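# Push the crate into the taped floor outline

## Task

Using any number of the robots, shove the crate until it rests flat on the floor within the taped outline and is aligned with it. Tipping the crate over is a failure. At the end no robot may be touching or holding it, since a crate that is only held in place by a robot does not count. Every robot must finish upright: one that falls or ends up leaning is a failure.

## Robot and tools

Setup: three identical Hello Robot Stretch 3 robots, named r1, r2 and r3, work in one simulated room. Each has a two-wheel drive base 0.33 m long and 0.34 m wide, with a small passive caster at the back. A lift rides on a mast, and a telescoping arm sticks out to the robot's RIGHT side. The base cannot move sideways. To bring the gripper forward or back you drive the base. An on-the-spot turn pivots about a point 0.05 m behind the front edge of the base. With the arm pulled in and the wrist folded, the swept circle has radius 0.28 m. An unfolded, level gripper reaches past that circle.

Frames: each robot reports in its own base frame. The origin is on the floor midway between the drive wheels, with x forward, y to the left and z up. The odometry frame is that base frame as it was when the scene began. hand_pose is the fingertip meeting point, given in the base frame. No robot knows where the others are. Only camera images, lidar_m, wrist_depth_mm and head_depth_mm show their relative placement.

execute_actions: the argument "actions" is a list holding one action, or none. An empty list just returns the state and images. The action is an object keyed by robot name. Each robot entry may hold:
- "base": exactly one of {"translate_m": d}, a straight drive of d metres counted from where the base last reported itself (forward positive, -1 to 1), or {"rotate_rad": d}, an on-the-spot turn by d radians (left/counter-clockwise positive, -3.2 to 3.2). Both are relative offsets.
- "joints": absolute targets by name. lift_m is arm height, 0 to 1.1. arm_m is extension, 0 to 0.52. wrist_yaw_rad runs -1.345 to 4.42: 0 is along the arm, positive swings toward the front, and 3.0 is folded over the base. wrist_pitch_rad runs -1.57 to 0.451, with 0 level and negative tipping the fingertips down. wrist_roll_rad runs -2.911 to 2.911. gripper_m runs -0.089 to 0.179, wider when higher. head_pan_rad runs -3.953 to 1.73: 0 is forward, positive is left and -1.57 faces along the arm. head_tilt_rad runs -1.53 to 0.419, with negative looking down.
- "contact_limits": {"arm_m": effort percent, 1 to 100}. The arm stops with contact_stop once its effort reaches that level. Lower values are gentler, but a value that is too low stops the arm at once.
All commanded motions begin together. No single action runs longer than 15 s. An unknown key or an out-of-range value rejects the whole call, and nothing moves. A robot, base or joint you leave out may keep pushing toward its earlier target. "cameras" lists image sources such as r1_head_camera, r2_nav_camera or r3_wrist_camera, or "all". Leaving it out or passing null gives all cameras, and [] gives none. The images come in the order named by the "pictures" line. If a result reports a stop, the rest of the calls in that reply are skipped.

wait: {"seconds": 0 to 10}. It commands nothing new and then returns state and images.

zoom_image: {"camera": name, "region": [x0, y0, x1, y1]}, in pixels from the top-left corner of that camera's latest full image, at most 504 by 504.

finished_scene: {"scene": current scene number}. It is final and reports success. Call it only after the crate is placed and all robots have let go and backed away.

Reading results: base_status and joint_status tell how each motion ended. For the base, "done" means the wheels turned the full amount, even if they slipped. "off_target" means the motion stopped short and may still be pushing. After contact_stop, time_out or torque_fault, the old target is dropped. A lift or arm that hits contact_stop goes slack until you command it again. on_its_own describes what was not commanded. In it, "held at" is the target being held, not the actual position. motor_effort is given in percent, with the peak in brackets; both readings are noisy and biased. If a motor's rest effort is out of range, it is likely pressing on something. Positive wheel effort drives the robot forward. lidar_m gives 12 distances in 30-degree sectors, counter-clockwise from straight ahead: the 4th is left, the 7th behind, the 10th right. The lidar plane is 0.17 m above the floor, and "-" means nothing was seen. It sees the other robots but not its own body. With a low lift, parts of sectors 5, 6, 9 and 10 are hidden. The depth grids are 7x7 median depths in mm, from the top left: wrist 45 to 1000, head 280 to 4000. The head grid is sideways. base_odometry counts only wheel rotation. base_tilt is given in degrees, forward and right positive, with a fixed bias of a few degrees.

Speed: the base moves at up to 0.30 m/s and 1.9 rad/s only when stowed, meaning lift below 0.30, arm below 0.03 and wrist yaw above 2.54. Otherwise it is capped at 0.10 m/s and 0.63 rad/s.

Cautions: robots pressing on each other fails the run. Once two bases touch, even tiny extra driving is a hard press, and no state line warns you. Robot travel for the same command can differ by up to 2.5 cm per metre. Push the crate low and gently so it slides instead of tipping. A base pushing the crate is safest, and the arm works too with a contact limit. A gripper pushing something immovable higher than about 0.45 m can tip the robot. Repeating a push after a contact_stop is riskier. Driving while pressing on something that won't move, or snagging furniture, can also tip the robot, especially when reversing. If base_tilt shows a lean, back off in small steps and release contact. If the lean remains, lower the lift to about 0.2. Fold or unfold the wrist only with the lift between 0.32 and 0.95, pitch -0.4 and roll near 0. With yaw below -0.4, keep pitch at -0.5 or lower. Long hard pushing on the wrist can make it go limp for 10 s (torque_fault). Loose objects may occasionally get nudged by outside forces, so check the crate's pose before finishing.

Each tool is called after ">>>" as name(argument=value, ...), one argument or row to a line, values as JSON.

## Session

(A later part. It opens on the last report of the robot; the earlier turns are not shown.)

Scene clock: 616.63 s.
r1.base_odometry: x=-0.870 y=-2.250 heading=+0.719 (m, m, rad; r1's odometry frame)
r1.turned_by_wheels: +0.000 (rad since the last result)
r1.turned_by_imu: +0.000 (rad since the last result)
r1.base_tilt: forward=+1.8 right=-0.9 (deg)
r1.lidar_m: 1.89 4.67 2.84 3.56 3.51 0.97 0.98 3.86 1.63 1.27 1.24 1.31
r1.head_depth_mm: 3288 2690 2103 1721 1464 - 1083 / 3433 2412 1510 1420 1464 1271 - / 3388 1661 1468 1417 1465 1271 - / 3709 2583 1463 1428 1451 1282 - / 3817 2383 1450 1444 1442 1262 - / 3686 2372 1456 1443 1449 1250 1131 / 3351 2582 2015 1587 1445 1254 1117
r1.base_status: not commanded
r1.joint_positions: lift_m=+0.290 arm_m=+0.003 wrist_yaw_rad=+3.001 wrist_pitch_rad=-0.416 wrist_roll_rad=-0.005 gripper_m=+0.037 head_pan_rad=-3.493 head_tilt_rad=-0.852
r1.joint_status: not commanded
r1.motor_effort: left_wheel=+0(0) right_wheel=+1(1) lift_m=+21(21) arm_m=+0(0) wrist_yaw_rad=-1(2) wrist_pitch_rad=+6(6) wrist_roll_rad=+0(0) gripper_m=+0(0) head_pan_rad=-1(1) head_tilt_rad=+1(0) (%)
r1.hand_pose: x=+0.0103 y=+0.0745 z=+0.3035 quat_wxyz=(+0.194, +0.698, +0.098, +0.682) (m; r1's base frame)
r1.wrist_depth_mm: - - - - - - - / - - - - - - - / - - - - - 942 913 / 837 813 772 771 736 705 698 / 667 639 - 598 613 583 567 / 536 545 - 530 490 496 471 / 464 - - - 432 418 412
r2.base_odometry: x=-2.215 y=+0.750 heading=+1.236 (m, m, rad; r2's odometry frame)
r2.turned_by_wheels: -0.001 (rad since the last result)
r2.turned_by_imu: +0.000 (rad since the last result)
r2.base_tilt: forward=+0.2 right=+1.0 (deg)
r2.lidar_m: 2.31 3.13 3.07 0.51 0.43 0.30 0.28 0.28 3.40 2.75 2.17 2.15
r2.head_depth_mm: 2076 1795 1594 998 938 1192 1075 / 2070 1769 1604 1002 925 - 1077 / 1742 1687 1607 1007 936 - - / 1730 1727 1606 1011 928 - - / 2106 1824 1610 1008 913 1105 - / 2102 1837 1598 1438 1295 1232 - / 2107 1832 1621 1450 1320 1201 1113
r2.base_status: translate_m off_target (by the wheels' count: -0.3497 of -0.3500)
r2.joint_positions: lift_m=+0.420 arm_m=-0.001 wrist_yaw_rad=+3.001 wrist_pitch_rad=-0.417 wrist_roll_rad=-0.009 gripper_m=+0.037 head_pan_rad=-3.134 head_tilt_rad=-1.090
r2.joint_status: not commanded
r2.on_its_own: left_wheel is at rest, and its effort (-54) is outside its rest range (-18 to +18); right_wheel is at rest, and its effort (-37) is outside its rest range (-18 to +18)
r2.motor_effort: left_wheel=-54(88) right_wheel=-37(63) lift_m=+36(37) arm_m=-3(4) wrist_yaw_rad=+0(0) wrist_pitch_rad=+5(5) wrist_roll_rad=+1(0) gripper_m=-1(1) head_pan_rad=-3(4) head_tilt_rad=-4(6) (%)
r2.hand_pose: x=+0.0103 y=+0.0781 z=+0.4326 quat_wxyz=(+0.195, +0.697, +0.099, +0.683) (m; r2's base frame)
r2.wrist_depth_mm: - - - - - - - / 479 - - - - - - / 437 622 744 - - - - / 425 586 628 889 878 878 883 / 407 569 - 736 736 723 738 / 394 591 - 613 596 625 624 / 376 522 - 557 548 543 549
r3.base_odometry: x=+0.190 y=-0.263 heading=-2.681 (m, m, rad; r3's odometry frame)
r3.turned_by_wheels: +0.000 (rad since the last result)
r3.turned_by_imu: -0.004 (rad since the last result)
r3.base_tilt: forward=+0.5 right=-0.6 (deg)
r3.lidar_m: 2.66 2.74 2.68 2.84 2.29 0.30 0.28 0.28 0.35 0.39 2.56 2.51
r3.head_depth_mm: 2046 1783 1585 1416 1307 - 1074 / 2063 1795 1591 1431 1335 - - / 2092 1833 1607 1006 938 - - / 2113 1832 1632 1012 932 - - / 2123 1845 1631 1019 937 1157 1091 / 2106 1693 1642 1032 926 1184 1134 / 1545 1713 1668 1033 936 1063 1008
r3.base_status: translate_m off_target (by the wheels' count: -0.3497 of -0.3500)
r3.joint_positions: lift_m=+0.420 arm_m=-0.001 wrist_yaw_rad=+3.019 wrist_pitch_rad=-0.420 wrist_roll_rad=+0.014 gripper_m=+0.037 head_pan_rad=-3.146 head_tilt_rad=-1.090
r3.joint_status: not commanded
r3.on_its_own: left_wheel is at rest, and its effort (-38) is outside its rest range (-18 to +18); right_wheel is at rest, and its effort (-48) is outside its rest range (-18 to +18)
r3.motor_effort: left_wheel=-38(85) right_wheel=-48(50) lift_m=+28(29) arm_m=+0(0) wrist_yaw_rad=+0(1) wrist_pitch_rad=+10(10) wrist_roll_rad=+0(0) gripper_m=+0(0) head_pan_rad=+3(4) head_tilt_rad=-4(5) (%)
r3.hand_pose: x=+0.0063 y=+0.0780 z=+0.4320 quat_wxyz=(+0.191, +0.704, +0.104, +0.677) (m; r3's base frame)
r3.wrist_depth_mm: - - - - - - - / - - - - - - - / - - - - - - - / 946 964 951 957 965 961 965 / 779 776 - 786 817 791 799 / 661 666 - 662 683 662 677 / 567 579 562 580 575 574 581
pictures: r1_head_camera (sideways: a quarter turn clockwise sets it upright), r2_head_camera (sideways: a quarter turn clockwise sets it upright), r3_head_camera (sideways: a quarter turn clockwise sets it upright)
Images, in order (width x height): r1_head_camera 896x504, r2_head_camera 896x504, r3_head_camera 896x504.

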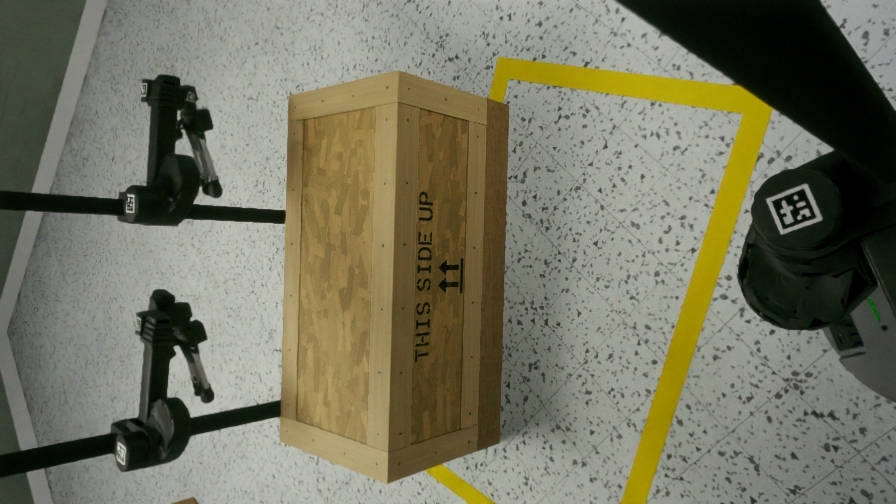

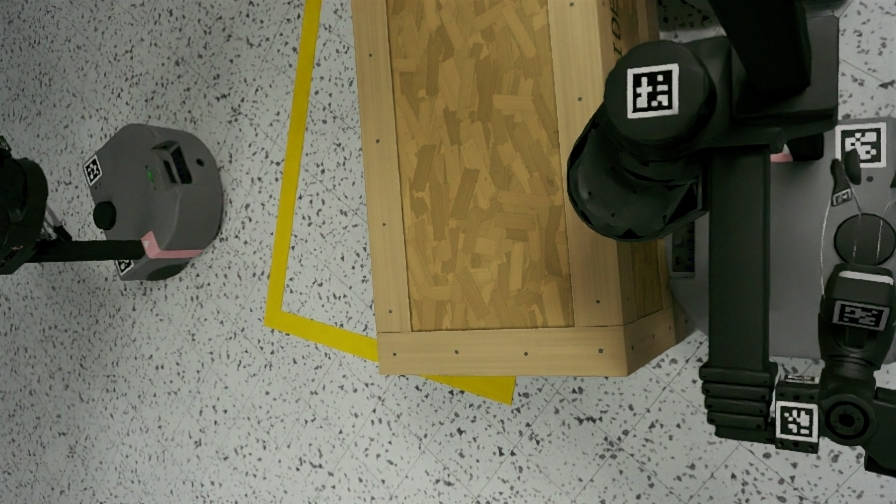

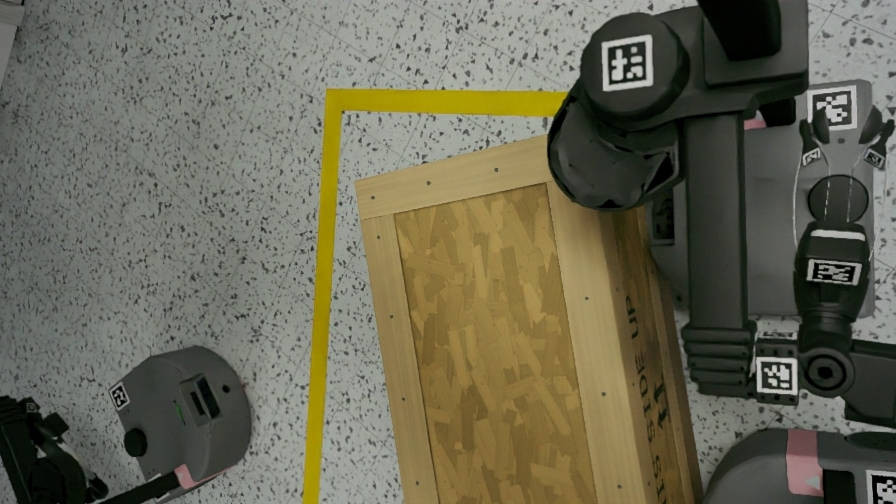

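>>> execute_actions(
  actions=[
    {"r3":{"base":{"translate_m":0.08},"joints":{"lift_m":0.29}},"r2":{"base":{"translate_m":0.08},"joints":{"lift_m":0.29}}},
  ],
  cameras=[],
)

>>> execute_actions(
  actions=[
    {"r3":{"base":{"rotate_rad":1.68}},"r2":{"base":{"rotate_rad":1.68}}},
  ],
  cameras=["r3_nav_camera"],
)

Scene clock: 639.93 s.
r1.base_odometry: x=-0.870 y=-2.250 heading=+0.719 (m, m, rad; r1's odometry frame)
r1.turned_by_wheels: +0.000 (rad since the last result)
r1.turned_by_imu: +0.000 (rad since the last result)
r1.base_tilt: forward=+1.8 right=-1.0 (deg)
r1.lidar_m: 1.89 4.67 2.84 3.58 3.52 0.97 0.98 3.88 1.63 1.27 1.24 1.31
r1.head_depth_mm: 3259 2707 2106 1727 1468 - 1076 / 3530 2473 1503 1408 1462 1266 - / 3354 1748 1469 1420 1460 1258 - / 3785 2710 1461 1424 1457 1286 - / 3683 2491 1451 1426 1449 1263 - / 3737 1883 1450 1436 1450 1261 1133 / 3556 2665 2021 1591 1435 1256 1113
r1.base_status: not commanded
r1.joint_positions: lift_m=+0.290 arm_m=+0.003 wrist_yaw_rad=+3.001 wrist_pitch_rad=-0.416 wrist_roll_rad=-0.005 gripper_m=+0.037 head_pan_rad=-3.493 head_tilt_rad=-0.852
r1.joint_status: not commanded
r1.motor_effort: left_wheel=+0(0) right_wheel=+1(1) lift_m=+21(20) arm_m=+0(1) wrist_yaw_rad=-1(0) wrist_pitch_rad=+7(7) wrist_roll_rad=+0(0) gripper_m=+0(0) head_pan_rad=-2(2) head_tilt_rad=+0(0) (%)
r1.hand_pose: x=+0.0103 y=+0.0745 z=+0.3035 quat_wxyz=(+0.194, +0.698, +0.098, +0.682) (m; r1's base frame)
r1.wrist_depth_mm: - - - - - - - / - - - - - - - / - - - 994 971 922 890 / 832 818 773 751 750 719 709 / 667 642 - 617 626 581 567 / 537 528 - 527 494 499 484 / 467 - - - 431 423 409
r2.base_odometry: x=-2.189 y=+0.826 heading=+1.236 (m, m, rad; r2's odometry frame)
r2.turned_by_wheels: +0.000 (rad since the last result)
r2.turned_by_imu: +0.000 (rad since the last result)
r2.base_tilt: forward=+0.2 right=+0.9 (deg)
r2.lidar_m: 2.24 3.08 3.02 0.51 0.56 0.38 0.36 0.36 3.45 2.67 2.11 2.08
r2.head_depth_mm: 2085 1812 1114 1006 1070 1206 1084 / 2078 1804 1116 1004 1040 - 1070 / 1778 1712 1594 1005 946 - - / 1750 1741 1601 1008 982 - - / 2088 1812 1614 1010 957 1233 - / 2110 1835 1612 1423 1303 1221 - / 2104 1827 1622 1458 1320 1199 1105
r2.base_status: done
r2.joint_positions: lift_m=+0.290 arm_m=-0.001 wrist_yaw_rad=+3.001 wrist_pitch_rad=-0.417 wrist_roll_rad=-0.009 gripper_m=+0.037 head_pan_rad=-3.134 head_tilt_rad=-1.090
r2.joint_status: all done
r2.motor_effort: left_wheel=+1(44) right_wheel=+0(34) lift_m=+26(30) arm_m=-4(3) wrist_yaw_rad=+0(0) wrist_pitch_rad=+5(5) wrist_roll_rad=+1(1) gripper_m=+0(1) head_pan_rad=-4(3) head_tilt_rad=-5(5) (%)
r2.hand_pose: x=+0.0103 y=+0.0781 z=+0.3030 quat_wxyz=(+0.195, +0.697, +0.099, +0.683) (m; r2's base frame)
r2.wrist_depth_mm: - - - - - - - / 597 - - - - - - / 573 508 527 856 857 883 869 / 546 508 496 675 676 680 703 / 515 534 - 560 576 561 565 / 461 488 - - 461 486 484 / - - - - 415 413 418
r3.base_odometry: x=+0.119 y=-0.299 heading=-2.681 (m, m, rad; r3's odometry frame)
r3.turned_by_wheels: +0.000 (rad since the last result)
r3.turned_by_imu: -0.001 (rad since the last result)
r3.base_tilt: forward=+0.5 right=-0.6 (deg)
r3.lidar_m: 2.58 2.69 2.63 2.79 2.36 0.38 0.36 0.36 0.45 0.39 2.50 2.44
r3.head_depth_mm: 2022 1787 1586 1417 1285 1206 1074 / 2069 1812 1593 1423 1307 - 1064 / 2072 1802 1604 1003 1010 - - / 2117 1831 1621 1011 1043 - - / 2125 1841 1632 1017 994 1237 - / 2101 1736 1656 1025 969 1219 1124 / 1630 1795 1666 1037 967 1213 1000
r3.base_status: done
r3.joint_positions: lift_m=+0.290 arm_m=-0.001 wrist_yaw_rad=+3.019 wrist_pitch_rad=-0.420 wrist_roll_rad=+0.014 gripper_m=+0.037 head_pan_rad=-3.146 head_tilt_rad=-1.090
r3.joint_status: all done
r3.motor_effort: left_wheel=+1(31) right_wheel=+0(39) lift_m=+21(24) arm_m=+0(0) wrist_yaw_rad=+1(0) wrist_pitch_rad=+10(10) wrist_roll_rad=+0(0) gripper_m=+0(0) head_pan_rad=+3(4) head_tilt_rad=-4(3) (%)
r3.hand_pose: x=+0.0063 y=+0.0780 z=+0.3023 quat_wxyz=(+0.191, +0.704, +0.104, +0.677) (m; r3's base frame)
r3.wrist_depth_mm: - - - - - - - / - - - - - - - / 936 950 956 958 976 978 967 / 744 733 749 749 752 756 755 / 604 597 - 608 634 606 608 / 503 508 - 526 527 506 516 / 453 - - - 445 446 450
pictures: none
No camera images: the call's "cameras" was empty. Leave "cameras" out to get every camera's image.

Scene clock: 642.17 s.
r1.base_odometry: x=-0.870 y=-2.250 heading=+0.719 (m, m, rad; r1's odometry frame)
r1.turned_by_wheels: +0.000 (rad since the last result)
r1.turned_by_imu: +0.000 (rad since the last result)
r1.base_tilt: forward=+1.9 right=-1.0 (deg)
r1.lidar_m: 1.89 4.68 2.85 3.55 3.50 0.97 0.98 3.85 1.62 1.26 1.24 1.31
r1.head_depth_mm: 3343 2725 2108 1726 1460 - 1086 / 3394 1799 1497 1412 1467 1267 - / 3678 2491 1459 1419 1457 1265 - / 3748 2691 1473 1424 1454 1289 - / 3501 1655 1471 1424 1449 1257 - / 3494 2679 1453 1444 1454 1256 1131 / 3674 2664 2027 1583 1449 1265 1111
r1.base_status: not commanded
r1.joint_positions: lift_m=+0.290 arm_m=+0.003 wrist_yaw_rad=+3.001 wrist_pitch_rad=-0.416 wrist_roll_rad=-0.005 gripper_m=+0.037 head_pan_rad=-3.493 head_tilt_rad=-0.852
r1.joint_status: not commanded
r1.motor_effort: left_wheel=+0(1) right_wheel=+1(1) lift_m=+21(21) arm_m=-1(1) wrist_yaw_rad=+0(1) wrist_pitch_rad=+7(6) wrist_roll_rad=+0(0) gripper_m=+0(1) head_pan_rad=-2(2) head_tilt_rad=+0(0) (%)
r1.hand_pose: x=+0.0103 y=+0.0745 z=+0.3035 quat_wxyz=(+0.194, +0.698, +0.098, +0.682) (m; r1's base frame)
r1.wrist_depth_mm: - - - - - - - / - - - - - - - / - - - - 953 952 894 / 837 790 786 761 730 719 697 / 658 639 - 620 619 578 563 / 546 537 - 526 488 499 474 / 464 - - - 432 420 416
r2.base_odometry: x=-2.189 y=+0.826 heading=+2.916 (m, m, rad; r2's odometry frame)
r2.turned_by_wheels: +1.680 (rad since the last result)
r2.turned_by_imu: +1.657 (rad since the last result)
r2.base_tilt: forward=+0.2 right=+0.9 (deg)
r2.lidar_m: 0.48 0.48 0.37 0.35 0.37 3.46 2.50 2.09 2.08 2.32 3.04 3.04
r2.head_depth_mm: 2067 1811 1593 1430 1307 1210 1069 / 2067 1812 1599 1428 1305 - 1077 / 2076 1816 1610 1436 1330 - - / 2111 1834 1610 1443 1315 - - / 2087 1824 1612 1443 1309 1233 - / 2126 1825 1610 1444 1314 1217 - / 2122 1830 1622 1458 1313 1204 1106
r2.base_status: done
r2.joint_positions: lift_m=+0.290 arm_m=-0.001 wrist_yaw_rad=+3.001 wrist_pitch_rad=-0.417 wrist_roll_rad=-0.009 gripper_m=+0.037 head_pan_rad=-3.134 head_tilt_rad=-1.090
r2.joint_status: not commanded
r2.motor_effort: left_wheel=-1(8) right_wheel=+2(12) lift_m=+26(26) arm_m=-4(4) wrist_yaw_rad=+0(0) wrist_pitch_rad=+5(5) wrist_roll_rad=+1(1) gripper_m=-1(0) head_pan_rad=-3(3) head_tilt_rad=-3(4) (%)
r2.hand_pose: x=+0.0103 y=+0.0781 z=+0.3030 quat_wxyz=(+0.195, +0.697, +0.099, +0.683) (m; r2's base frame)
r2.wrist_depth_mm: - - 349 365 382 402 421 / - - 383 399 426 446 472 / 818 813 429 447 471 501 541 / 667 659 475 496 537 586 608 / 550 549 - 541 560 558 373 / 467 481 - - 462 482 319 / - - - - 416 415 310
r3.base_odometry: x=+0.119 y=-0.299 heading=-1.001 (m, m, rad; r3's odometry frame)
r3.turned_by_wheels: +1.680 (rad since the last result)
r3.turned_by_imu: +1.650 (rad since the last result)
r3.base_tilt: forward=+0.4 right=-0.5 (deg)
r3.lidar_m: 2.84 2.32 0.37 0.35 0.36 0.49 0.51 2.46 2.44 2.69 2.64 2.64
r3.head_depth_mm: 2030 1776 1573 1232 1257 1193 1077 / 617 777 1534 1428 1307 - 1064 / 2096 1820 969 1212 1307 - - / 2110 1832 1543 1223 1298 - - / 2126 1857 1553 1218 1312 1246 - / 2176 1876 1656 1480 1334 1219 1126 / 2188 1906 1666 1491 1352 1226 1132
r3.base_status: done
r3.joint_positions: lift_m=+0.290 arm_m=+0.000 wrist_yaw_rad=+3.019 wrist_pitch_rad=-0.420 wrist_roll_rad=+0.014 gripper_m=+0.037 head_pan_rad=-3.146 head_tilt_rad=-1.090
r3.joint_status: not commanded
r3.motor_effort: left_wheel=-2(9) right_wheel=+3(14) lift_m=+21(21) arm_m=+0(0) wrist_yaw_rad=-1(0) wrist_pitch_rad=+10(10) wrist_roll_rad=+0(0) gripper_m=-1(1) head_pan_rad=+4(4) head_tilt_rad=-4(4) (%)
r3.hand_pose: x=+0.0063 y=+0.0779 z=+0.3023 quat_wxyz=(+0.191, +0.704, +0.104, +0.677) (m; r3's base frame)
r3.wrist_depth_mm: 328 - 352 364 384 - - / 356 - 383 398 - - - / 382 396 419 434 863 967 975 / 416 439 458 475 706 752 748 / 460 478 - 532 606 609 610 / 493 512 - 529 531 518 519 / 448 - - - 444 447 447
pictures: r3_nav_camera (sideways: a quarter turn counterclockwise sets it upright)
Images, in order (width x height): r3_nav_camera 672x504.

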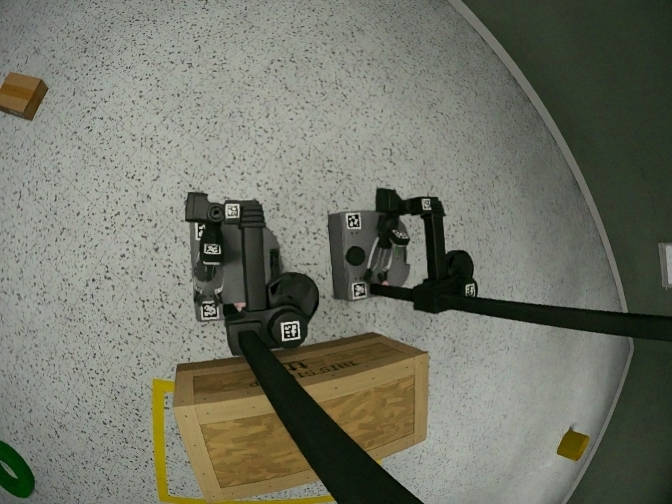

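>>> execute_actions(
  actions=[
    {"r3":{"base":{"translate_m":-0.19}},"r2":{"base":{"translate_m":-0.14}}},
  ],
  cameras=[],
)

>>> execute_actions(
  actions=[
    {"r3":{"base":{"rotate_rad":-1.68}},"r2":{"base":{"rotate_rad":-1.68}}},
  ],
  cameras=["r3_head_camera","r2_head_camera"],
)

Scene clock: 657.40 s.
r1.base_odometry: x=-0.870 y=-2.250 heading=+0.719 (m, m, rad; r1's odometry frame)
r1.turned_by_wheels: +0.000 (rad since the last result)
r1.turned_by_imu: +0.000 (rad since the last result)
r1.base_tilt: forward=+1.8 right=-1.0 (deg)
r1.lidar_m: 1.89 4.68 2.84 3.54 3.50 0.97 0.98 3.84 1.62 1.27 1.24 1.32
r1.head_depth_mm: 3260 2417 2042 1724 1456 - 1080 / 3485 2516 1500 1413 1461 1271 - / 3592 2712 1470 1417 1455 1266 - / 3378 1660 1456 1423 1457 1278 - / 3714 2665 1457 1439 1450 1264 - / 3712 2686 1447 1448 1445 1251 1135 / 3615 2676 2005 1579 1454 1259 1114
r1.base_status: not commanded
r1.joint_positions: lift_m=+0.290 arm_m=+0.003 wrist_yaw_rad=+3.001 wrist_pitch_rad=-0.416 wrist_roll_rad=-0.005 gripper_m=+0.037 head_pan_rad=-3.493 head_tilt_rad=-0.852
r1.joint_status: not commanded
r1.motor_effort: left_wheel=+0(0) right_wheel=+1(0) lift_m=+21(21) arm_m=+0(1) wrist_yaw_rad=+0(0) wrist_pitch_rad=+7(7) wrist_roll_rad=+0(0) gripper_m=+0(0) head_pan_rad=-2(1) head_tilt_rad=+0(0) (%)
r1.hand_pose: x=+0.0103 y=+0.0745 z=+0.3035 quat_wxyz=(+0.194, +0.698, +0.098, +0.682) (m; r1's base frame)
r1.wrist_depth_mm: - - - - - - - / - - - - - - - / - - - 994 983 907 894 / 828 810 771 770 734 724 685 / 643 643 - 608 625 582 568 / 546 530 - 531 499 498 479 / 463 - - - 430 423 411
r2.base_odometry: x=-2.052 y=+0.795 heading=+2.916 (m, m, rad; r2's odometry frame)
r2.turned_by_wheels: +0.000 (rad since the last result)
r2.turned_by_imu: -0.002 (rad since the last result)
r2.base_tilt: forward=+0.3 right=+1.0 (deg)
r2.lidar_m: 0.47 0.44 0.37 0.35 3.38 3.36 2.39 1.99 1.99 2.23 3.14 3.14
r2.head_depth_mm: 2044 1811 1592 1438 1295 1207 1085 / 2077 1805 1605 1439 1300 - 1079 / 2085 1805 1605 1444 1319 - - / 2102 1814 1605 1439 1314 - - / 2097 1831 1618 1452 1314 1240 - / 2093 1829 1632 1450 1313 1218 - / 2068 1832 1620 1445 1313 1201 1106
r2.base_status: done
r2.joint_positions: lift_m=+0.290 arm_m=-0.001 wrist_yaw_rad=+3.001 wrist_pitch_rad=-0.417 wrist_roll_rad=-0.009 gripper_m=+0.037 head_pan_rad=-3.134 head_tilt_rad=-1.090
r2.joint_status: not commanded
r2.motor_effort: left_wheel=+0(12) right_wheel=+3(8) lift_m=+26(26) arm_m=-4(4) wrist_yaw_rad=+0(0) wrist_pitch_rad=+5(5) wrist_roll_rad=+1(1) gripper_m=+0(0) head_pan_rad=-4(4) head_tilt_rad=-3(4) (%)
r2.hand_pose: x=+0.0103 y=+0.0781 z=+0.3030 quat_wxyz=(+0.195, +0.697, +0.099, +0.683) (m; r2's base frame)
r2.wrist_depth_mm: - - - 365 384 400 421 / - - - 396 423 450 474 / 836 821 866 450 475 510 544 / 659 673 671 506 538 568 622 / 543 545 - 543 575 561 353 / 462 488 - - 460 464 303 / - - - - 411 349 295
r3.base_odometry: x=+0.016 y=-0.139 heading=-1.001 (m, m, rad; r3's odometry frame)
r3.turned_by_wheels: +0.000 (rad since the last result)
r3.turned_by_imu: +0.000 (rad since the last result)
r3.base_tilt: forward=+0.5 right=-0.5 (deg)
r3.lidar_m: 2.98 2.42 0.37 0.35 0.36 0.48 0.46 2.34 2.32 2.55 2.80 2.78
r3.head_depth_mm: 2039 1775 1578 1424 1250 1185 1077 / 550 687 1539 1416 1303 - 1064 / 2075 1810 926 1221 1282 - - / 2098 1838 1005 1237 1269 - - / 2130 1846 1640 996 1310 1240 - / 2164 1879 1654 1476 1339 1220 1128 / 2177 1894 1662 1490 1344 1225 1134
r3.base_status: done
r3.joint_positions: lift_m=+0.290 arm_m=+0.000 wrist_yaw_rad=+3.019 wrist_pitch_rad=-0.420 wrist_roll_rad=+0.014 gripper_m=+0.037 head_pan_rad=-3.146 head_tilt_rad=-1.090
r3.joint_status: not commanded
r3.motor_effort: left_wheel=-2(11) right_wheel=+2(8) lift_m=+21(21) arm_m=+0(1) wrist_yaw_rad=-1(0) wrist_pitch_rad=+10(10) wrist_roll_rad=+0(0) gripper_m=+0(0) head_pan_rad=+3(3) head_tilt_rad=-4(4) (%)
r3.hand_pose: x=+0.0063 y=+0.0779 z=+0.3023 quat_wxyz=(+0.191, +0.704, +0.104, +0.677) (m; r3's base frame)
r3.wrist_depth_mm: 321 - 342 355 370 384 - / 347 - 378 387 405 420 - / 377 392 413 427 443 469 965 / 411 427 452 473 495 537 744 / 453 476 - 526 554 590 614 / 492 513 - 526 529 517 518 / 450 - - - 444 446 447
pictures: none
No camera images: the call's "cameras" was empty. Leave "cameras" out to get every camera's image.

Scene clock: 659.67 s.
r1.base_odometry: x=-0.870 y=-2.250 heading=+0.719 (m, m, rad; r1's odometry frame)
r1.turned_by_wheels: +0.000 (rad since the last result)
r1.turned_by_imu: +0.000 (rad since the last result)
r1.base_tilt: forward=+1.9 right=-1.0 (deg)
r1.lidar_m: 1.89 4.70 2.84 3.56 3.51 0.97 0.98 3.85 1.62 1.26 1.24 1.31
r1.head_depth_mm: 3295 2748 2115 1732 1465 - 1083 / 3397 2419 1511 1417 1461 1265 - / 3681 2467 1452 1425 1454 1255 - / 3720 2471 1468 1423 1446 1292 - / 3539 1830 1455 1438 1449 1258 - / 3545 2680 1456 1435 1449 1259 1136 / 3707 2709 2030 1582 1456 1252 1115
r1.base_status: not commanded
r1.joint_positions: lift_m=+0.290 arm_m=+0.003 wrist_yaw_rad=+3.001 wrist_pitch_rad=-0.416 wrist_roll_rad=-0.005 gripper_m=+0.037 head_pan_rad=-3.493 head_tilt_rad=-0.852
r1.joint_status: not commanded
r1.motor_effort: left_wheel=+0(0) right_wheel=+1(1) lift_m=+21(21) arm_m=+0(1) wrist_yaw_rad=+0(0) wrist_pitch_rad=+7(7) wrist_roll_rad=+0(0) gripper_m=+0(0) head_pan_rad=-2(2) head_tilt_rad=+0(0) (%)
r1.hand_pose: x=+0.0103 y=+0.0745 z=+0.3035 quat_wxyz=(+0.194, +0.698, +0.098, +0.682) (m; r1's base frame)
r1.wrist_depth_mm: - - - - - - - / - - - - - - - / - - - - 971 912 916 / 863 820 774 781 719 714 694 / 663 630 - 603 621 578 572 / 547 537 - 530 491 498 470 / 462 - - - 429 424 409
r2.base_odometry: x=-2.052 y=+0.795 heading=+1.236 (m, m, rad; r2's odometry frame)
r2.turned_by_wheels: -1.680 (rad since the last result)
r2.turned_by_imu: -1.659 (rad since the last result)
r2.base_tilt: forward=+0.2 right=+0.9 (deg)
r2.lidar_m: 2.13 3.17 3.13 0.46 0.56 0.38 0.35 4.41 3.34 2.56 2.01 1.99
r2.head_depth_mm: 2080 1805 1112 1006 1078 1203 1068 / 1828 1731 1118 1003 1047 - 1077 / 1745 1745 1617 1005 949 - - / 2077 1805 1608 1022 1069 - - / 2095 1845 1614 1440 1317 1235 - / 2109 1837 1614 1451 1315 1213 - / 2110 1835 1621 1450 1325 1206 1112
r2.base_status: done
r2.joint_positions: lift_m=+0.290 arm_m=-0.001 wrist_yaw_rad=+3.001 wrist_pitch_rad=-0.417 wrist_roll_rad=-0.009 gripper_m=+0.037 head_pan_rad=-3.134 head_tilt_rad=-1.090
r2.joint_status: not commanded
r2.motor_effort: left_wheel=+3(13) right_wheel=-2(7) lift_m=+26(26) arm_m=-4(4) wrist_yaw_rad=+0(1) wrist_pitch_rad=+5(5) wrist_roll_rad=+1(1) gripper_m=+0(0) head_pan_rad=-3(4) head_tilt_rad=-4(4) (%)
r2.hand_pose: x=+0.0103 y=+0.0781 z=+0.3030 quat_wxyz=(+0.195, +0.697, +0.099, +0.683) (m; r2's base frame)
r2.wrist_depth_mm: 607 - - - - - - / 606 - - - - - - / 562 586 527 848 875 874 888 / 532 433 454 678 679 687 696 / 510 492 - 555 566 567 567 / 468 485 - - 462 479 486 / - - - - 414 418 416
r3.base_odometry: x=+0.016 y=-0.139 heading=-2.681 (m, m, rad; r3's odometry frame)
r3.turned_by_wheels: -1.680 (rad since the last result)
r3.turned_by_imu: -1.651 (rad since the last result)
r3.base_tilt: forward=+0.5 right=-0.5 (deg)
r3.lidar_m: 2.45 2.84 2.78 2.95 2.48 0.38 0.35 0.35 0.44 0.34 2.36 2.32
r3.head_depth_mm: 2032 1776 1581 990 1246 1202 1079 / 2064 1795 1109 996 1056 - 1065 / 2096 1819 1120 1001 986 - - / 2103 1802 1626 1015 1025 - - / 2088 1732 1633 1019 972 1237 - / 1614 1768 1655 1024 971 1225 1079 / 2135 1895 1674 1034 966 1126 966
r3.base_status: done
r3.joint_positions: lift_m=+0.290 arm_m=+0.000 wrist_yaw_rad=+3.019 wrist_pitch_rad=-0.420 wrist_roll_rad=+0.014 gripper_m=+0.037 head_pan_rad=-3.146 head_tilt_rad=-1.090
r3.joint_status: not commanded
r3.motor_effort: left_wheel=+2(13) right_wheel=-3(9) lift_m=+21(21) arm_m=-1(1) wrist_yaw_rad=-1(0) wrist_pitch_rad=+10(10) wrist_roll_rad=+0(0) gripper_m=+1(1) head_pan_rad=+3(4) head_tilt_rad=-4(4) (%)
r3.hand_pose: x=+0.0063 y=+0.0779 z=+0.3023 quat_wxyz=(+0.191, +0.704, +0.104, +0.677) (m; r3's base frame)
r3.wrist_depth_mm: - - - - - - - / - - - - - - - / 952 950 947 962 962 958 982 / 739 739 745 736 736 757 770 / 598 607 - 612 630 609 613 / 507 510 - 527 533 517 518 / 455 - - - 445 447 446
pictures: r2_head_camera (sideways: a quarter turn clockwise sets it upright), r3_head_camera (sideways: a quarter turn clockwise sets it upright)
Images, in order (width x height): r2_head_camera 896x504, r3_head_camera 896x504.

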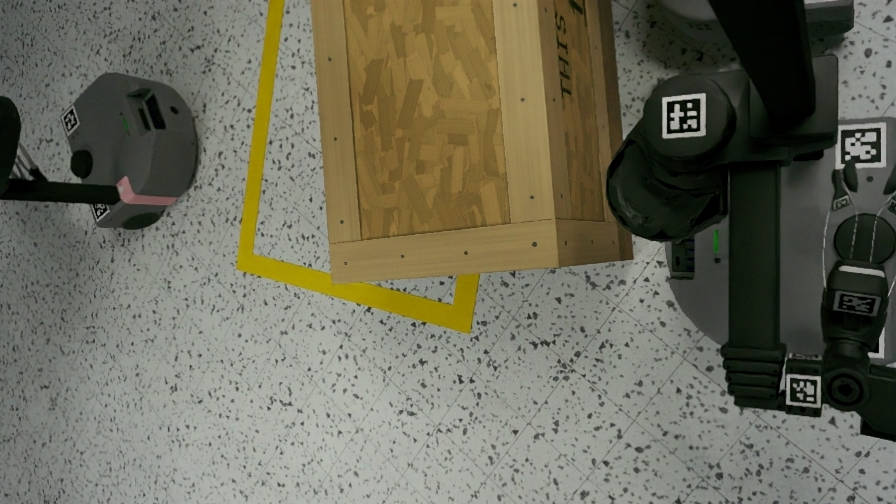

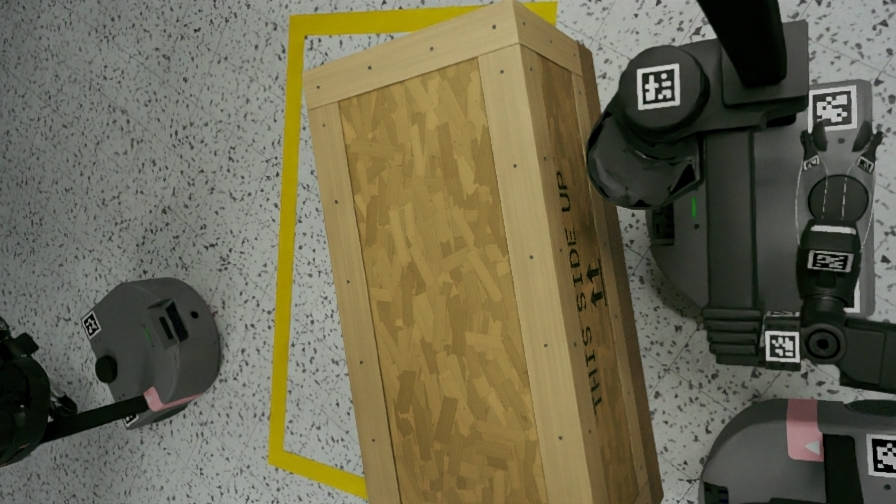

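>>> execute_actions(
  actions=[
    {"r3":{"base":{"translate_m":-0.065},"joints":{"lift_m":0.56}},"r2":{"base":{"translate_m":-0.065},"joints":{"lift_m":0.33}}},
  ],
  cameras=[],
)

>>> execute_actions(
  actions=[
    {"r3":{"base":{"translate_m":-0.16}},"r2":{"base":{"translate_m":-0.16}}},
  ],
  cameras=["r1_head_camera","r3_head_camera","r2_head_camera"],
)

Scene clock: 669.50 s.
r1.base_odometry: x=-0.870 y=-2.250 heading=+0.719 (m, m, rad; r1's odometry frame)
r1.turned_by_wheels: +0.000 (rad since the last result)
r1.turned_by_imu: +0.000 (rad since the last result)
r1.base_tilt: forward=+1.9 right=-1.0 (deg)
r1.lidar_m: 1.89 4.66 2.84 3.57 3.52 0.97 0.98 3.86 1.63 1.27 1.24 1.31
r1.head_depth_mm: 3328 2643 2096 1728 1459 - 1086 / 3342 2409 1505 1409 1456 1268 - / 3673 2544 1466 1417 1468 1265 - / 3758 2573 1466 1427 1456 1284 - / 3647 2604 1466 1426 1448 1263 - / 3341 2709 1459 1435 1449 1255 1131 / 3683 2671 2031 1581 1444 1255 1115
r1.base_status: not commanded
r1.joint_positions: lift_m=+0.290 arm_m=+0.003 wrist_yaw_rad=+3.001 wrist_pitch_rad=-0.416 wrist_roll_rad=-0.005 gripper_m=+0.037 head_pan_rad=-3.493 head_tilt_rad=-0.852
r1.joint_status: not commanded
r1.motor_effort: left_wheel=+0(1) right_wheel=+1(1) lift_m=+21(21) arm_m=+0(1) wrist_yaw_rad=-1(1) wrist_pitch_rad=+6(7) wrist_roll_rad=+0(0) gripper_m=+0(1) head_pan_rad=-1(3) head_tilt_rad=+0(0) (%)
r1.hand_pose: x=+0.0103 y=+0.0745 z=+0.3035 quat_wxyz=(+0.194, +0.698, +0.098, +0.682) (m; r1's base frame)
r1.wrist_depth_mm: - - - - - - - / - - - - - - - / - - - - 980 926 905 / 855 822 785 762 739 712 694 / 658 652 - 619 612 581 568 / 547 540 - 521 487 494 488 / 466 - - - 432 424 417
r2.base_odometry: x=-2.073 y=+0.733 heading=+1.236 (m, m, rad; r2's odometry frame)
r2.turned_by_wheels: +0.000 (rad since the last result)
r2.turned_by_imu: -0.001 (rad since the last result)
r2.base_tilt: forward=+0.2 right=+1.0 (deg)
r2.lidar_m: 2.19 3.22 3.17 0.46 0.46 0.31 0.29 4.29 3.30 2.62 2.07 2.04
r2.head_depth_mm: 2054 1803 1600 1002 929 1206 1064 / 1781 1713 1601 1004 934 - 1077 / 1712 1708 1605 1001 923 - - / 2088 1823 1614 1021 939 - - / 2072 1820 1614 1448 1310 1231 - / 2099 1836 1620 1444 1311 1219 - / 2103 1827 1620 1447 1314 1203 1114
r2.base_status: done
r2.joint_positions: lift_m=+0.330 arm_m=-0.001 wrist_yaw_rad=+3.001 wrist_pitch_rad=-0.417 wrist_roll_rad=-0.009 gripper_m=+0.037 head_pan_rad=-3.134 head_tilt_rad=-1.090
r2.joint_status: all done
r2.motor_effort: left_wheel=+2(6) right_wheel=-2(10) lift_m=+37(36) arm_m=-4(4) wrist_yaw_rad=+0(0) wrist_pitch_rad=+5(5) wrist_roll_rad=+0(1) gripper_m=+0(0) head_pan_rad=-3(3) head_tilt_rad=-5(4) (%)
r2.hand_pose: x=+0.0103 y=+0.0781 z=+0.3426 quat_wxyz=(+0.195, +0.697, +0.099, +0.683) (m; r2's base frame)
r2.wrist_depth_mm: 484 - - - - - - / 488 - - - - - - / 468 626 623 931 923 962 969 / 446 476 482 742 728 748 757 / 431 500 - 608 619 613 618 / 415 507 - 531 509 520 528 / 382 - - - 448 452 457
r3.base_odometry: x=+0.075 y=-0.110 heading=-2.681 (m, m, rad; r3's odometry frame)
r3.turned_by_wheels: +0.000 (rad since the last result)
r3.turned_by_imu: -0.001 (rad since the last result)
r3.base_tilt: forward=+0.4 right=-0.5 (deg)
r3.lidar_m: 2.52 2.86 2.81 2.99 2.43 0.31 0.29 0.29 0.36 0.34 2.42 2.37
r3.head_depth_mm: 2040 1785 1579 1002 - - 1079 / 2063 1794 1595 999 - - - / 2079 1822 1607 1004 - - - / 2097 1811 1628 1011 940 - - / 2085 1708 1644 1017 935 1145 1087 / 1401 1722 1655 1028 933 - - / 2086 1891 1672 1038 934 1058 970
r3.base_status: done
r3.joint_positions: lift_m=+0.560 arm_m=+0.000 wrist_yaw_rad=+3.019 wrist_pitch_rad=-0.420 wrist_roll_rad=+0.014 gripper_m=+0.037 head_pan_rad=-3.146 head_tilt_rad=-1.090
r3.joint_status: all done
r3.motor_effort: left_wheel=+3(8) right_wheel=-3(12) lift_m=+29(30) arm_m=-1(1) wrist_yaw_rad=-1(1) wrist_pitch_rad=+10(10) wrist_roll_rad=+0(0) gripper_m=+1(0) head_pan_rad=+5(4) head_tilt_rad=-4(5) (%)
r3.hand_pose: x=+0.0063 y=+0.0779 z=+0.5719 quat_wxyz=(+0.191, +0.704, +0.104, +0.677) (m; r3's base frame)
r3.wrist_depth_mm: - - - - - - - / - - - - - - - / - - - - - - - / - - - - - - - / 972 985 - - - - - / 431 823 - 825 863 853 850 / 416 707 694 720 727 723 733
pictures: none
No camera images: the call's "cameras" was empty. Leave "cameras" out to get every camera's image.

Scene clock: 672.07 s.
r1.base_odometry: x=-0.870 y=-2.250 heading=+0.719 (m, m, rad; r1's odometry frame)
r1.turned_by_wheels: +0.000 (rad since the last result)
r1.turned_by_imu: +0.000 (rad since the last result)
r1.base_tilt: forward=+1.9 right=-1.0 (deg)
r1.lidar_m: 1.89 4.67 2.84 3.56 3.52 0.86 0.87 3.86 1.63 1.27 1.24 1.32
r1.head_depth_mm: 3273 2688 2100 1711 1454 - 1088 / 3361 2607 1452 1271 1424 1263 - / 3687 2586 1459 1279 1422 1269 - / 3725 2579 1451 1299 1449 1291 - / 3747 2575 1465 1292 1457 1259 - / 3174 2596 1473 1305 1454 1260 1131 / 3777 2648 2009 1364 1449 1260 1109
r1.base_status: not commanded
r1.joint_positions: lift_m=+0.290 arm_m=+0.003 wrist_yaw_rad=+3.001 wrist_pitch_rad=-0.416 wrist_roll_rad=-0.005 gripper_m=+0.037 head_pan_rad=-3.493 head_tilt_rad=-0.852
r1.joint_status: not commanded
r1.motor_effort: left_wheel=-1(0) right_wheel=+1(1) lift_m=+21(21) arm_m=-1(0) wrist_yaw_rad=-2(0) wrist_pitch_rad=+7(6) wrist_roll_rad=+0(0) gripper_m=+0(0) head_pan_rad=-1(2) head_tilt_rad=+0(0) (%)
r1.hand_pose: x=+0.0103 y=+0.0745 z=+0.3035 quat_wxyz=(+0.194, +0.698, +0.098, +0.682) (m; r1's base frame)
r1.wrist_depth_mm: - - - - - - - / - - - - - - - / - - - - 970 948 889 / 846 847 774 793 747 725 701 / 666 652 - 603 622 584 567 / 547 525 - 531 489 490 479 / 462 - - - 429 423 412
r2.base_odometry: x=-2.126 y=+0.582 heading=+1.236 (m, m, rad; r2's odometry frame)
r2.turned_by_wheels: +0.000 (rad since the last result)
r2.turned_by_imu: +0.064 (rad since the last result)
r2.base_tilt: forward=+0.3 right=+1.0 (deg)
r2.lidar_m: 2.38 3.28 3.26 0.47 0.38 0.29 0.27 4.49 3.23 2.64 2.17 2.16
r2.head_depth_mm: 1369 1675 1594 1001 907 1176 1057 / 1275 1616 1600 1007 914 - 1072 / 2061 1719 1602 1007 926 - - / 2083 1812 1607 1042 948 - - / 2101 1834 1611 1443 1309 1230 - / 2097 1822 1621 1445 1314 1215 - / 2081 1828 1622 1445 1312 1202 1112
r2.base_status: translate_m off_target (by the wheels' count: -0.1597 of -0.1600)
r2.joint_positions: lift_m=+0.330 arm_m=-0.001 wrist_yaw_rad=+3.000 wrist_pitch_rad=-0.417 wrist_roll_rad=-0.009 gripper_m=+0.037 head_pan_rad=-3.134 head_tilt_rad=-1.090
r2.joint_status: not commanded
r2.on_its_own: left_wheel is at rest, and its effort (-32) is outside its rest range (-18 to +18); right_wheel is at rest, and its effort (-45) is outside its rest range (-18 to +18)
r2.motor_effort: left_wheel=-32(80) right_wheel=-45(63) lift_m=+36(37) arm_m=-4(4) wrist_yaw_rad=+0(1) wrist_pitch_rad=+5(5) wrist_roll_rad=+1(1) gripper_m=+1(1) head_pan_rad=-4(3) head_tilt_rad=-3(4) (%)
r2.hand_pose: x=+0.0103 y=+0.0781 z=+0.3426 quat_wxyz=(+0.195, +0.697, +0.098, +0.683) (m; r2's base frame)
r2.wrist_depth_mm: 386 - - - - - - / 373 - - - - - - / 365 491 611 908 951 957 958 / 361 503 478 531 747 747 750 / 355 511 - 555 623 618 627 / 347 497 - 531 505 523 526 / 334 - - - 451 452 459
r3.base_odometry: x=+0.218 y=-0.039 heading=-2.681 (m, m, rad; r3's odometry frame)
r3.turned_by_wheels: +0.000 (rad since the last result)
r3.turned_by_imu: +0.092 (rad since the last result)
r3.base_tilt: forward=+0.4 right=-0.6 (deg)
r3.lidar_m: 2.71 2.90 2.87 2.82 0.38 0.29 0.28 0.29 0.37 0.36 2.48 2.47
r3.head_depth_mm: 2050 1790 1578 985 - - 1080 / 2055 1794 1596 1000 - - - / 2076 1826 1611 1004 - - - / 2065 1664 1624 1012 942 - - / 1359 1653 1639 1018 948 1186 1090 / 1471 1854 1654 1028 954 - - / 2194 1895 1674 1037 962 1081 995
r3.base_status: translate_m off_target (by the wheels' count: -0.1596 of -0.1600)
r3.joint_positions: lift_m=+0.560 arm_m=+0.000 wrist_yaw_rad=+3.019 wrist_pitch_rad=-0.420 wrist_roll_rad=+0.014 gripper_m=+0.037 head_pan_rad=-3.146 head_tilt_rad=-1.091
r3.joint_status: not commanded
r3.on_its_own: left_wheel is at rest, and its effort (-64) is outside its rest range (-18 to +18); right_wheel is at rest, and its effort (-62) is outside its rest range (-18 to +18)
r3.motor_effort: left_wheel=-64(90) right_wheel=-62(75) lift_m=+28(29) arm_m=-1(1) wrist_yaw_rad=+0(0) wrist_pitch_rad=+10(10) wrist_roll_rad=+0(0) gripper_m=-1(1) head_pan_rad=+4(3) head_tilt_rad=-3(4) (%)
r3.hand_pose: x=+0.0062 y=+0.0780 z=+0.5721 quat_wxyz=(+0.191, +0.704, +0.104, +0.677) (m; r3's base frame)
r3.wrist_depth_mm: - - - - - - - / - - - - - - - / - - - - - - - / - - - - - - - / 968 972 - - - - - / 376 805 - 829 864 842 836 / 354 494 705 737 714 726 721
pictures: r1_head_camera (sideways: a quarter turn clockwise sets it upright), r2_head_camera (sideways: a quarter turn clockwise sets it upright), r3_head_camera (sideways: a quarter turn clockwise sets it upright)
Images, in order (width x height): r1_head_camera 896x504, r2_head_camera 896x504, r3_head_camera 896x504.

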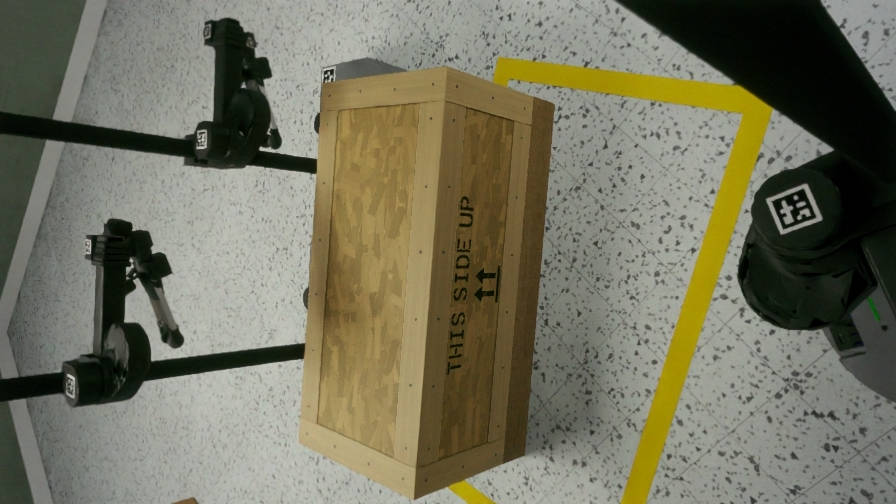

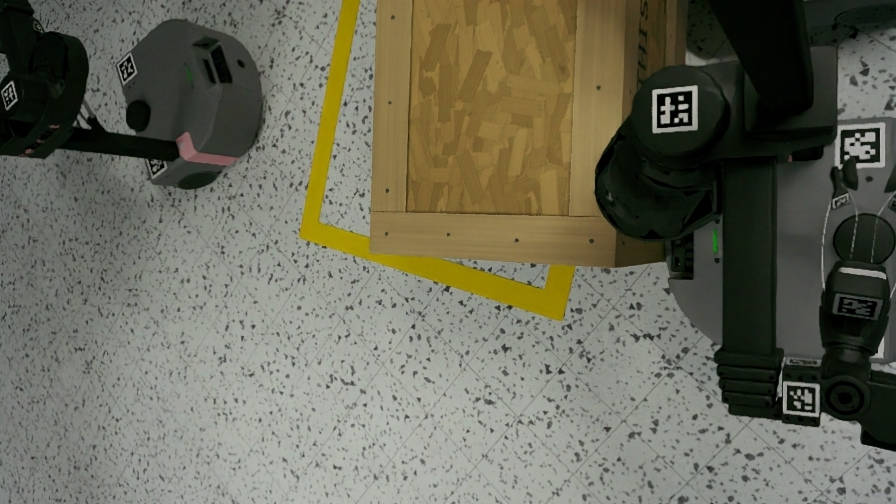

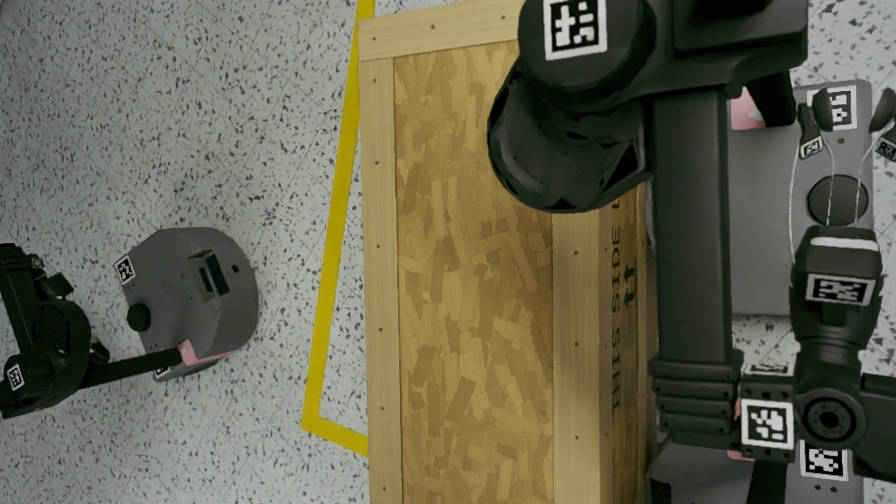

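>>> execute_actions(
  actions=[
    {"r3":{"base":{"translate_m":-0.08}},"r2":{"base":{"translate_m":-0.15}}},
  ],
  cameras=["r1_head_camera","r1_nav_camera","r2_head_camera"],
)

Scene clock: 680.73 s.
r1.base_odometry: x=-0.870 y=-2.250 heading=+0.719 (m, m, rad; r1's odometry frame)
r1.turned_by_wheels: +0.000 (rad since the last result)
r1.turned_by_imu: +0.000 (rad since the last result)
r1.base_tilt: forward=+1.9 right=-1.0 (deg)
r1.lidar_m: 1.89 4.68 2.84 3.56 0.79 0.76 0.79 3.88 1.62 1.27 1.24 1.31
r1.head_depth_mm: 3271 2723 2038 1680 1455 - 1083 / 3386 2586 1369 1199 1369 1270 - / 3702 2715 2048 1211 1368 1267 - / 3707 2488 2089 1225 1395 1286 - / 3676 2490 1669 1246 1402 1269 - / 1287 2496 1455 1250 1417 1260 1134 / 3760 2667 2077 1262 1429 1257 1111
r1.base_status: not commanded
r1.joint_positions: lift_m=+0.290 arm_m=+0.003 wrist_yaw_rad=+3.001 wrist_pitch_rad=-0.416 wrist_roll_rad=-0.005 gripper_m=+0.037 head_pan_rad=-3.493 head_tilt_rad=-0.852
r1.joint_status: not commanded
r1.motor_effort: left_wheel=-1(0) right_wheel=+0(1) lift_m=+21(21) arm_m=+0(0) wrist_yaw_rad=-1(1) wrist_pitch_rad=+6(6) wrist_roll_rad=+0(0) gripper_m=+0(0) head_pan_rad=-1(2) head_tilt_rad=+0(0) (%)
r1.hand_pose: x=+0.0103 y=+0.0745 z=+0.3035 quat_wxyz=(+0.194, +0.698, +0.098, +0.682) (m; r1's base frame)
r1.wrist_depth_mm: - - - - - - - / - - - - - - - / - - - - 972 947 891 / 804 813 790 752 742 729 704 / 654 652 - 601 625 567 565 / 535 538 - 526 483 491 481 / 453 - - - 430 420 422
r2.base_odometry: x=-2.175 y=+0.441 heading=+1.236 (m, m, rad; r2's odometry frame)
r2.turned_by_wheels: -0.001 (rad since the last result)
r2.turned_by_imu: +0.034 (rad since the last result)
r2.base_tilt: forward=+0.3 right=+0.9 (deg)
r2.lidar_m: 2.51 3.33 3.33 0.48 0.35 0.28 0.27 4.59 3.16 2.68 2.24 2.24
r2.head_depth_mm: 1226 1576 1571 1000 908 1047 1063 / 1261 1551 1584 1003 909 - 1075 / 2079 1812 1606 1004 925 - - / 2097 1815 1623 1410 950 - - / 2103 1808 1612 1458 1310 1237 - / 2087 1824 1624 1450 1315 1221 - / 2128 1815 1629 1455 1320 1207 1108
r2.base_status: translate_m off_target (by the wheels' count: -0.1495 of -0.1500)
r2.joint_positions: lift_m=+0.330 arm_m=-0.001 wrist_yaw_rad=+3.000 wrist_pitch_rad=-0.417 wrist_roll_rad=-0.009 gripper_m=+0.037 head_pan_rad=-3.134 head_tilt_rad=-1.090
r2.joint_status: not commanded
r2.on_its_own: left_wheel is at rest, and its effort (-75) is outside its rest range (-18 to +18); right_wheel is at rest, and its effort (-56) is outside its rest range (-18 to +18)
r2.motor_effort: left_wheel=-75(80) right_wheel=-56(60) lift_m=+36(37) arm_m=-4(4) wrist_yaw_rad=-1(0) wrist_pitch_rad=+5(5) wrist_roll_rad=+1(1) gripper_m=+0(1) head_pan_rad=-3(3) head_tilt_rad=-4(4) (%)
r2.hand_pose: x=+0.0103 y=+0.0781 z=+0.3426 quat_wxyz=(+0.195, +0.697, +0.098, +0.683) (m; r2's base frame)
r2.wrist_depth_mm: 348 - - - - - - / 335 - - - - - - / 338 425 613 687 960 954 944 / 337 442 483 510 740 746 746 / 339 452 - 541 619 621 619 / 337 481 - 529 503 522 524 / 316 - - - 451 456 459
r3.base_odometry: x=+0.289 y=-0.003 heading=-2.681 (m, m, rad; r3's odometry frame)
r3.turned_by_wheels: +0.000 (rad since the last result)
r3.turned_by_imu: +0.018 (rad since the last result)
r3.base_tilt: forward=+0.4 right=-0.5 (deg)
r3.lidar_m: 2.80 2.94 2.92 2.71 0.35 0.28 0.28 0.30 0.37 0.47 2.54 2.52
r3.head_depth_mm: 2035 1778 1575 983 - - 1077 / 2053 1799 1591 996 - - - / 2079 1817 1612 1005 - - - / 1989 1632 1619 1010 942 - - / 1305 1622 1628 1018 949 1217 1088 / 2022 1824 1640 1025 964 - - / 2188 1907 1662 1037 974 1076 1090
r3.base_status: done
r3.joint_positions: lift_m=+0.560 arm_m=+0.000 wrist_yaw_rad=+3.019 wrist_pitch_rad=-0.420 wrist_roll_rad=+0.014 gripper_m=+0.037 head_pan_rad=-3.146 head_tilt_rad=-1.091
r3.joint_status: not commanded
r3.motor_effort: left_wheel=-1(86) right_wheel=+2(75) lift_m=+28(28) arm_m=-1(0) wrist_yaw_rad=-1(1) wrist_pitch_rad=+10(10) wrist_roll_rad=+0(0) gripper_m=+0(1) head_pan_rad=+3(4) head_tilt_rad=-4(5) (%)
r3.hand_pose: x=+0.0062 y=+0.0780 z=+0.5721 quat_wxyz=(+0.191, +0.704, +0.104, +0.677) (m; r3's base frame)
r3.wrist_depth_mm: - - - - - - - / - - - - - - - / - - - - - - - / - - - - - - - / 964 991 - - - - - / 371 784 - 828 857 844 837 / 341 458 706 719 729 719 728
pictures: r1_head_camera (sideways: a quarter turn clockwise sets it upright), r1_nav_camera (sideways: a quarter turn counterclockwise sets it upright), r2_head_camera (sideways: a quarter turn clockwise sets it upright)
Images, in order (width x height): r1_head_camera 896x504, r1_nav_camera 672x504, r2_head_camera 896x504.

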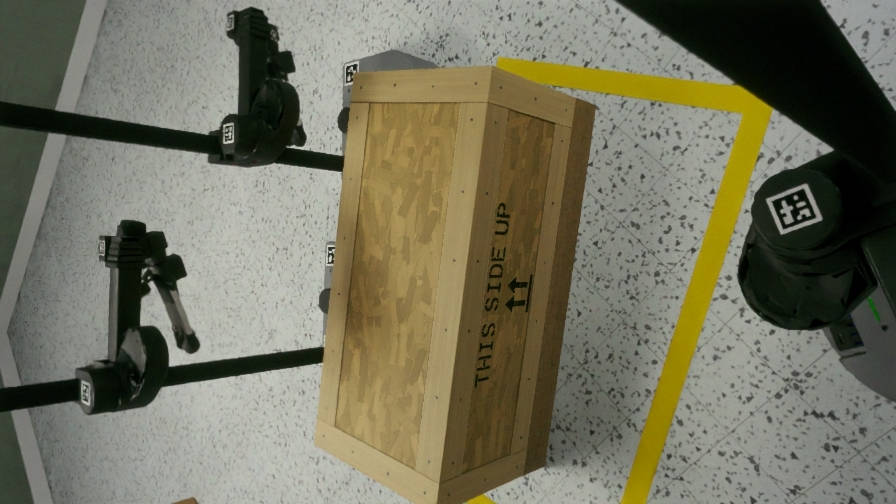

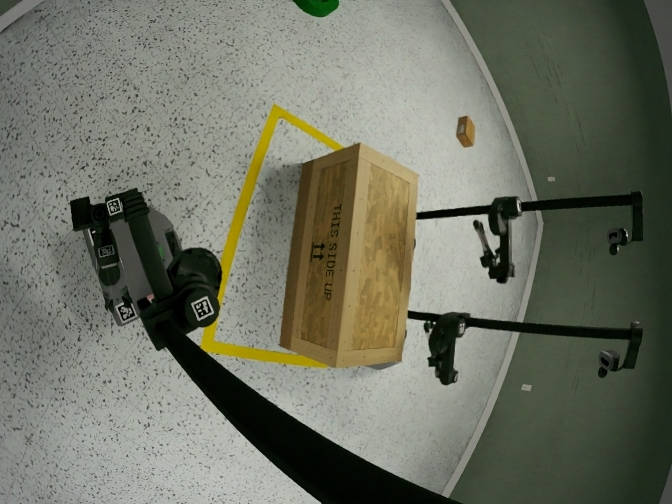

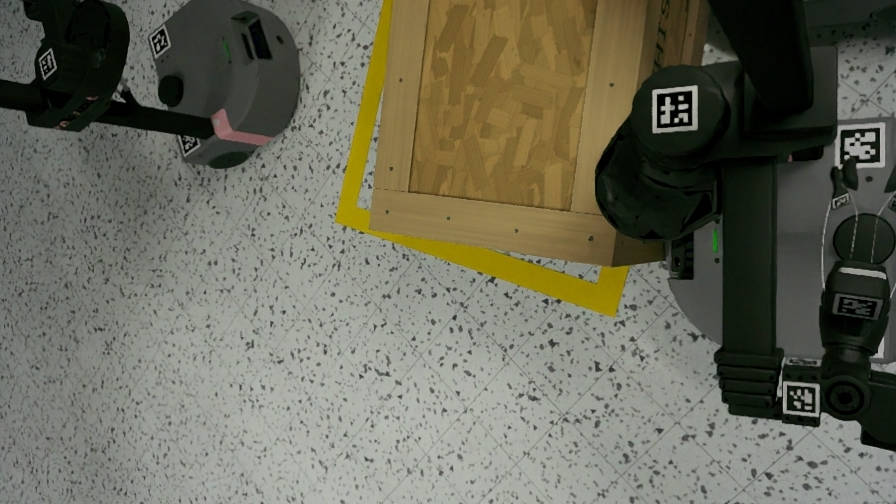

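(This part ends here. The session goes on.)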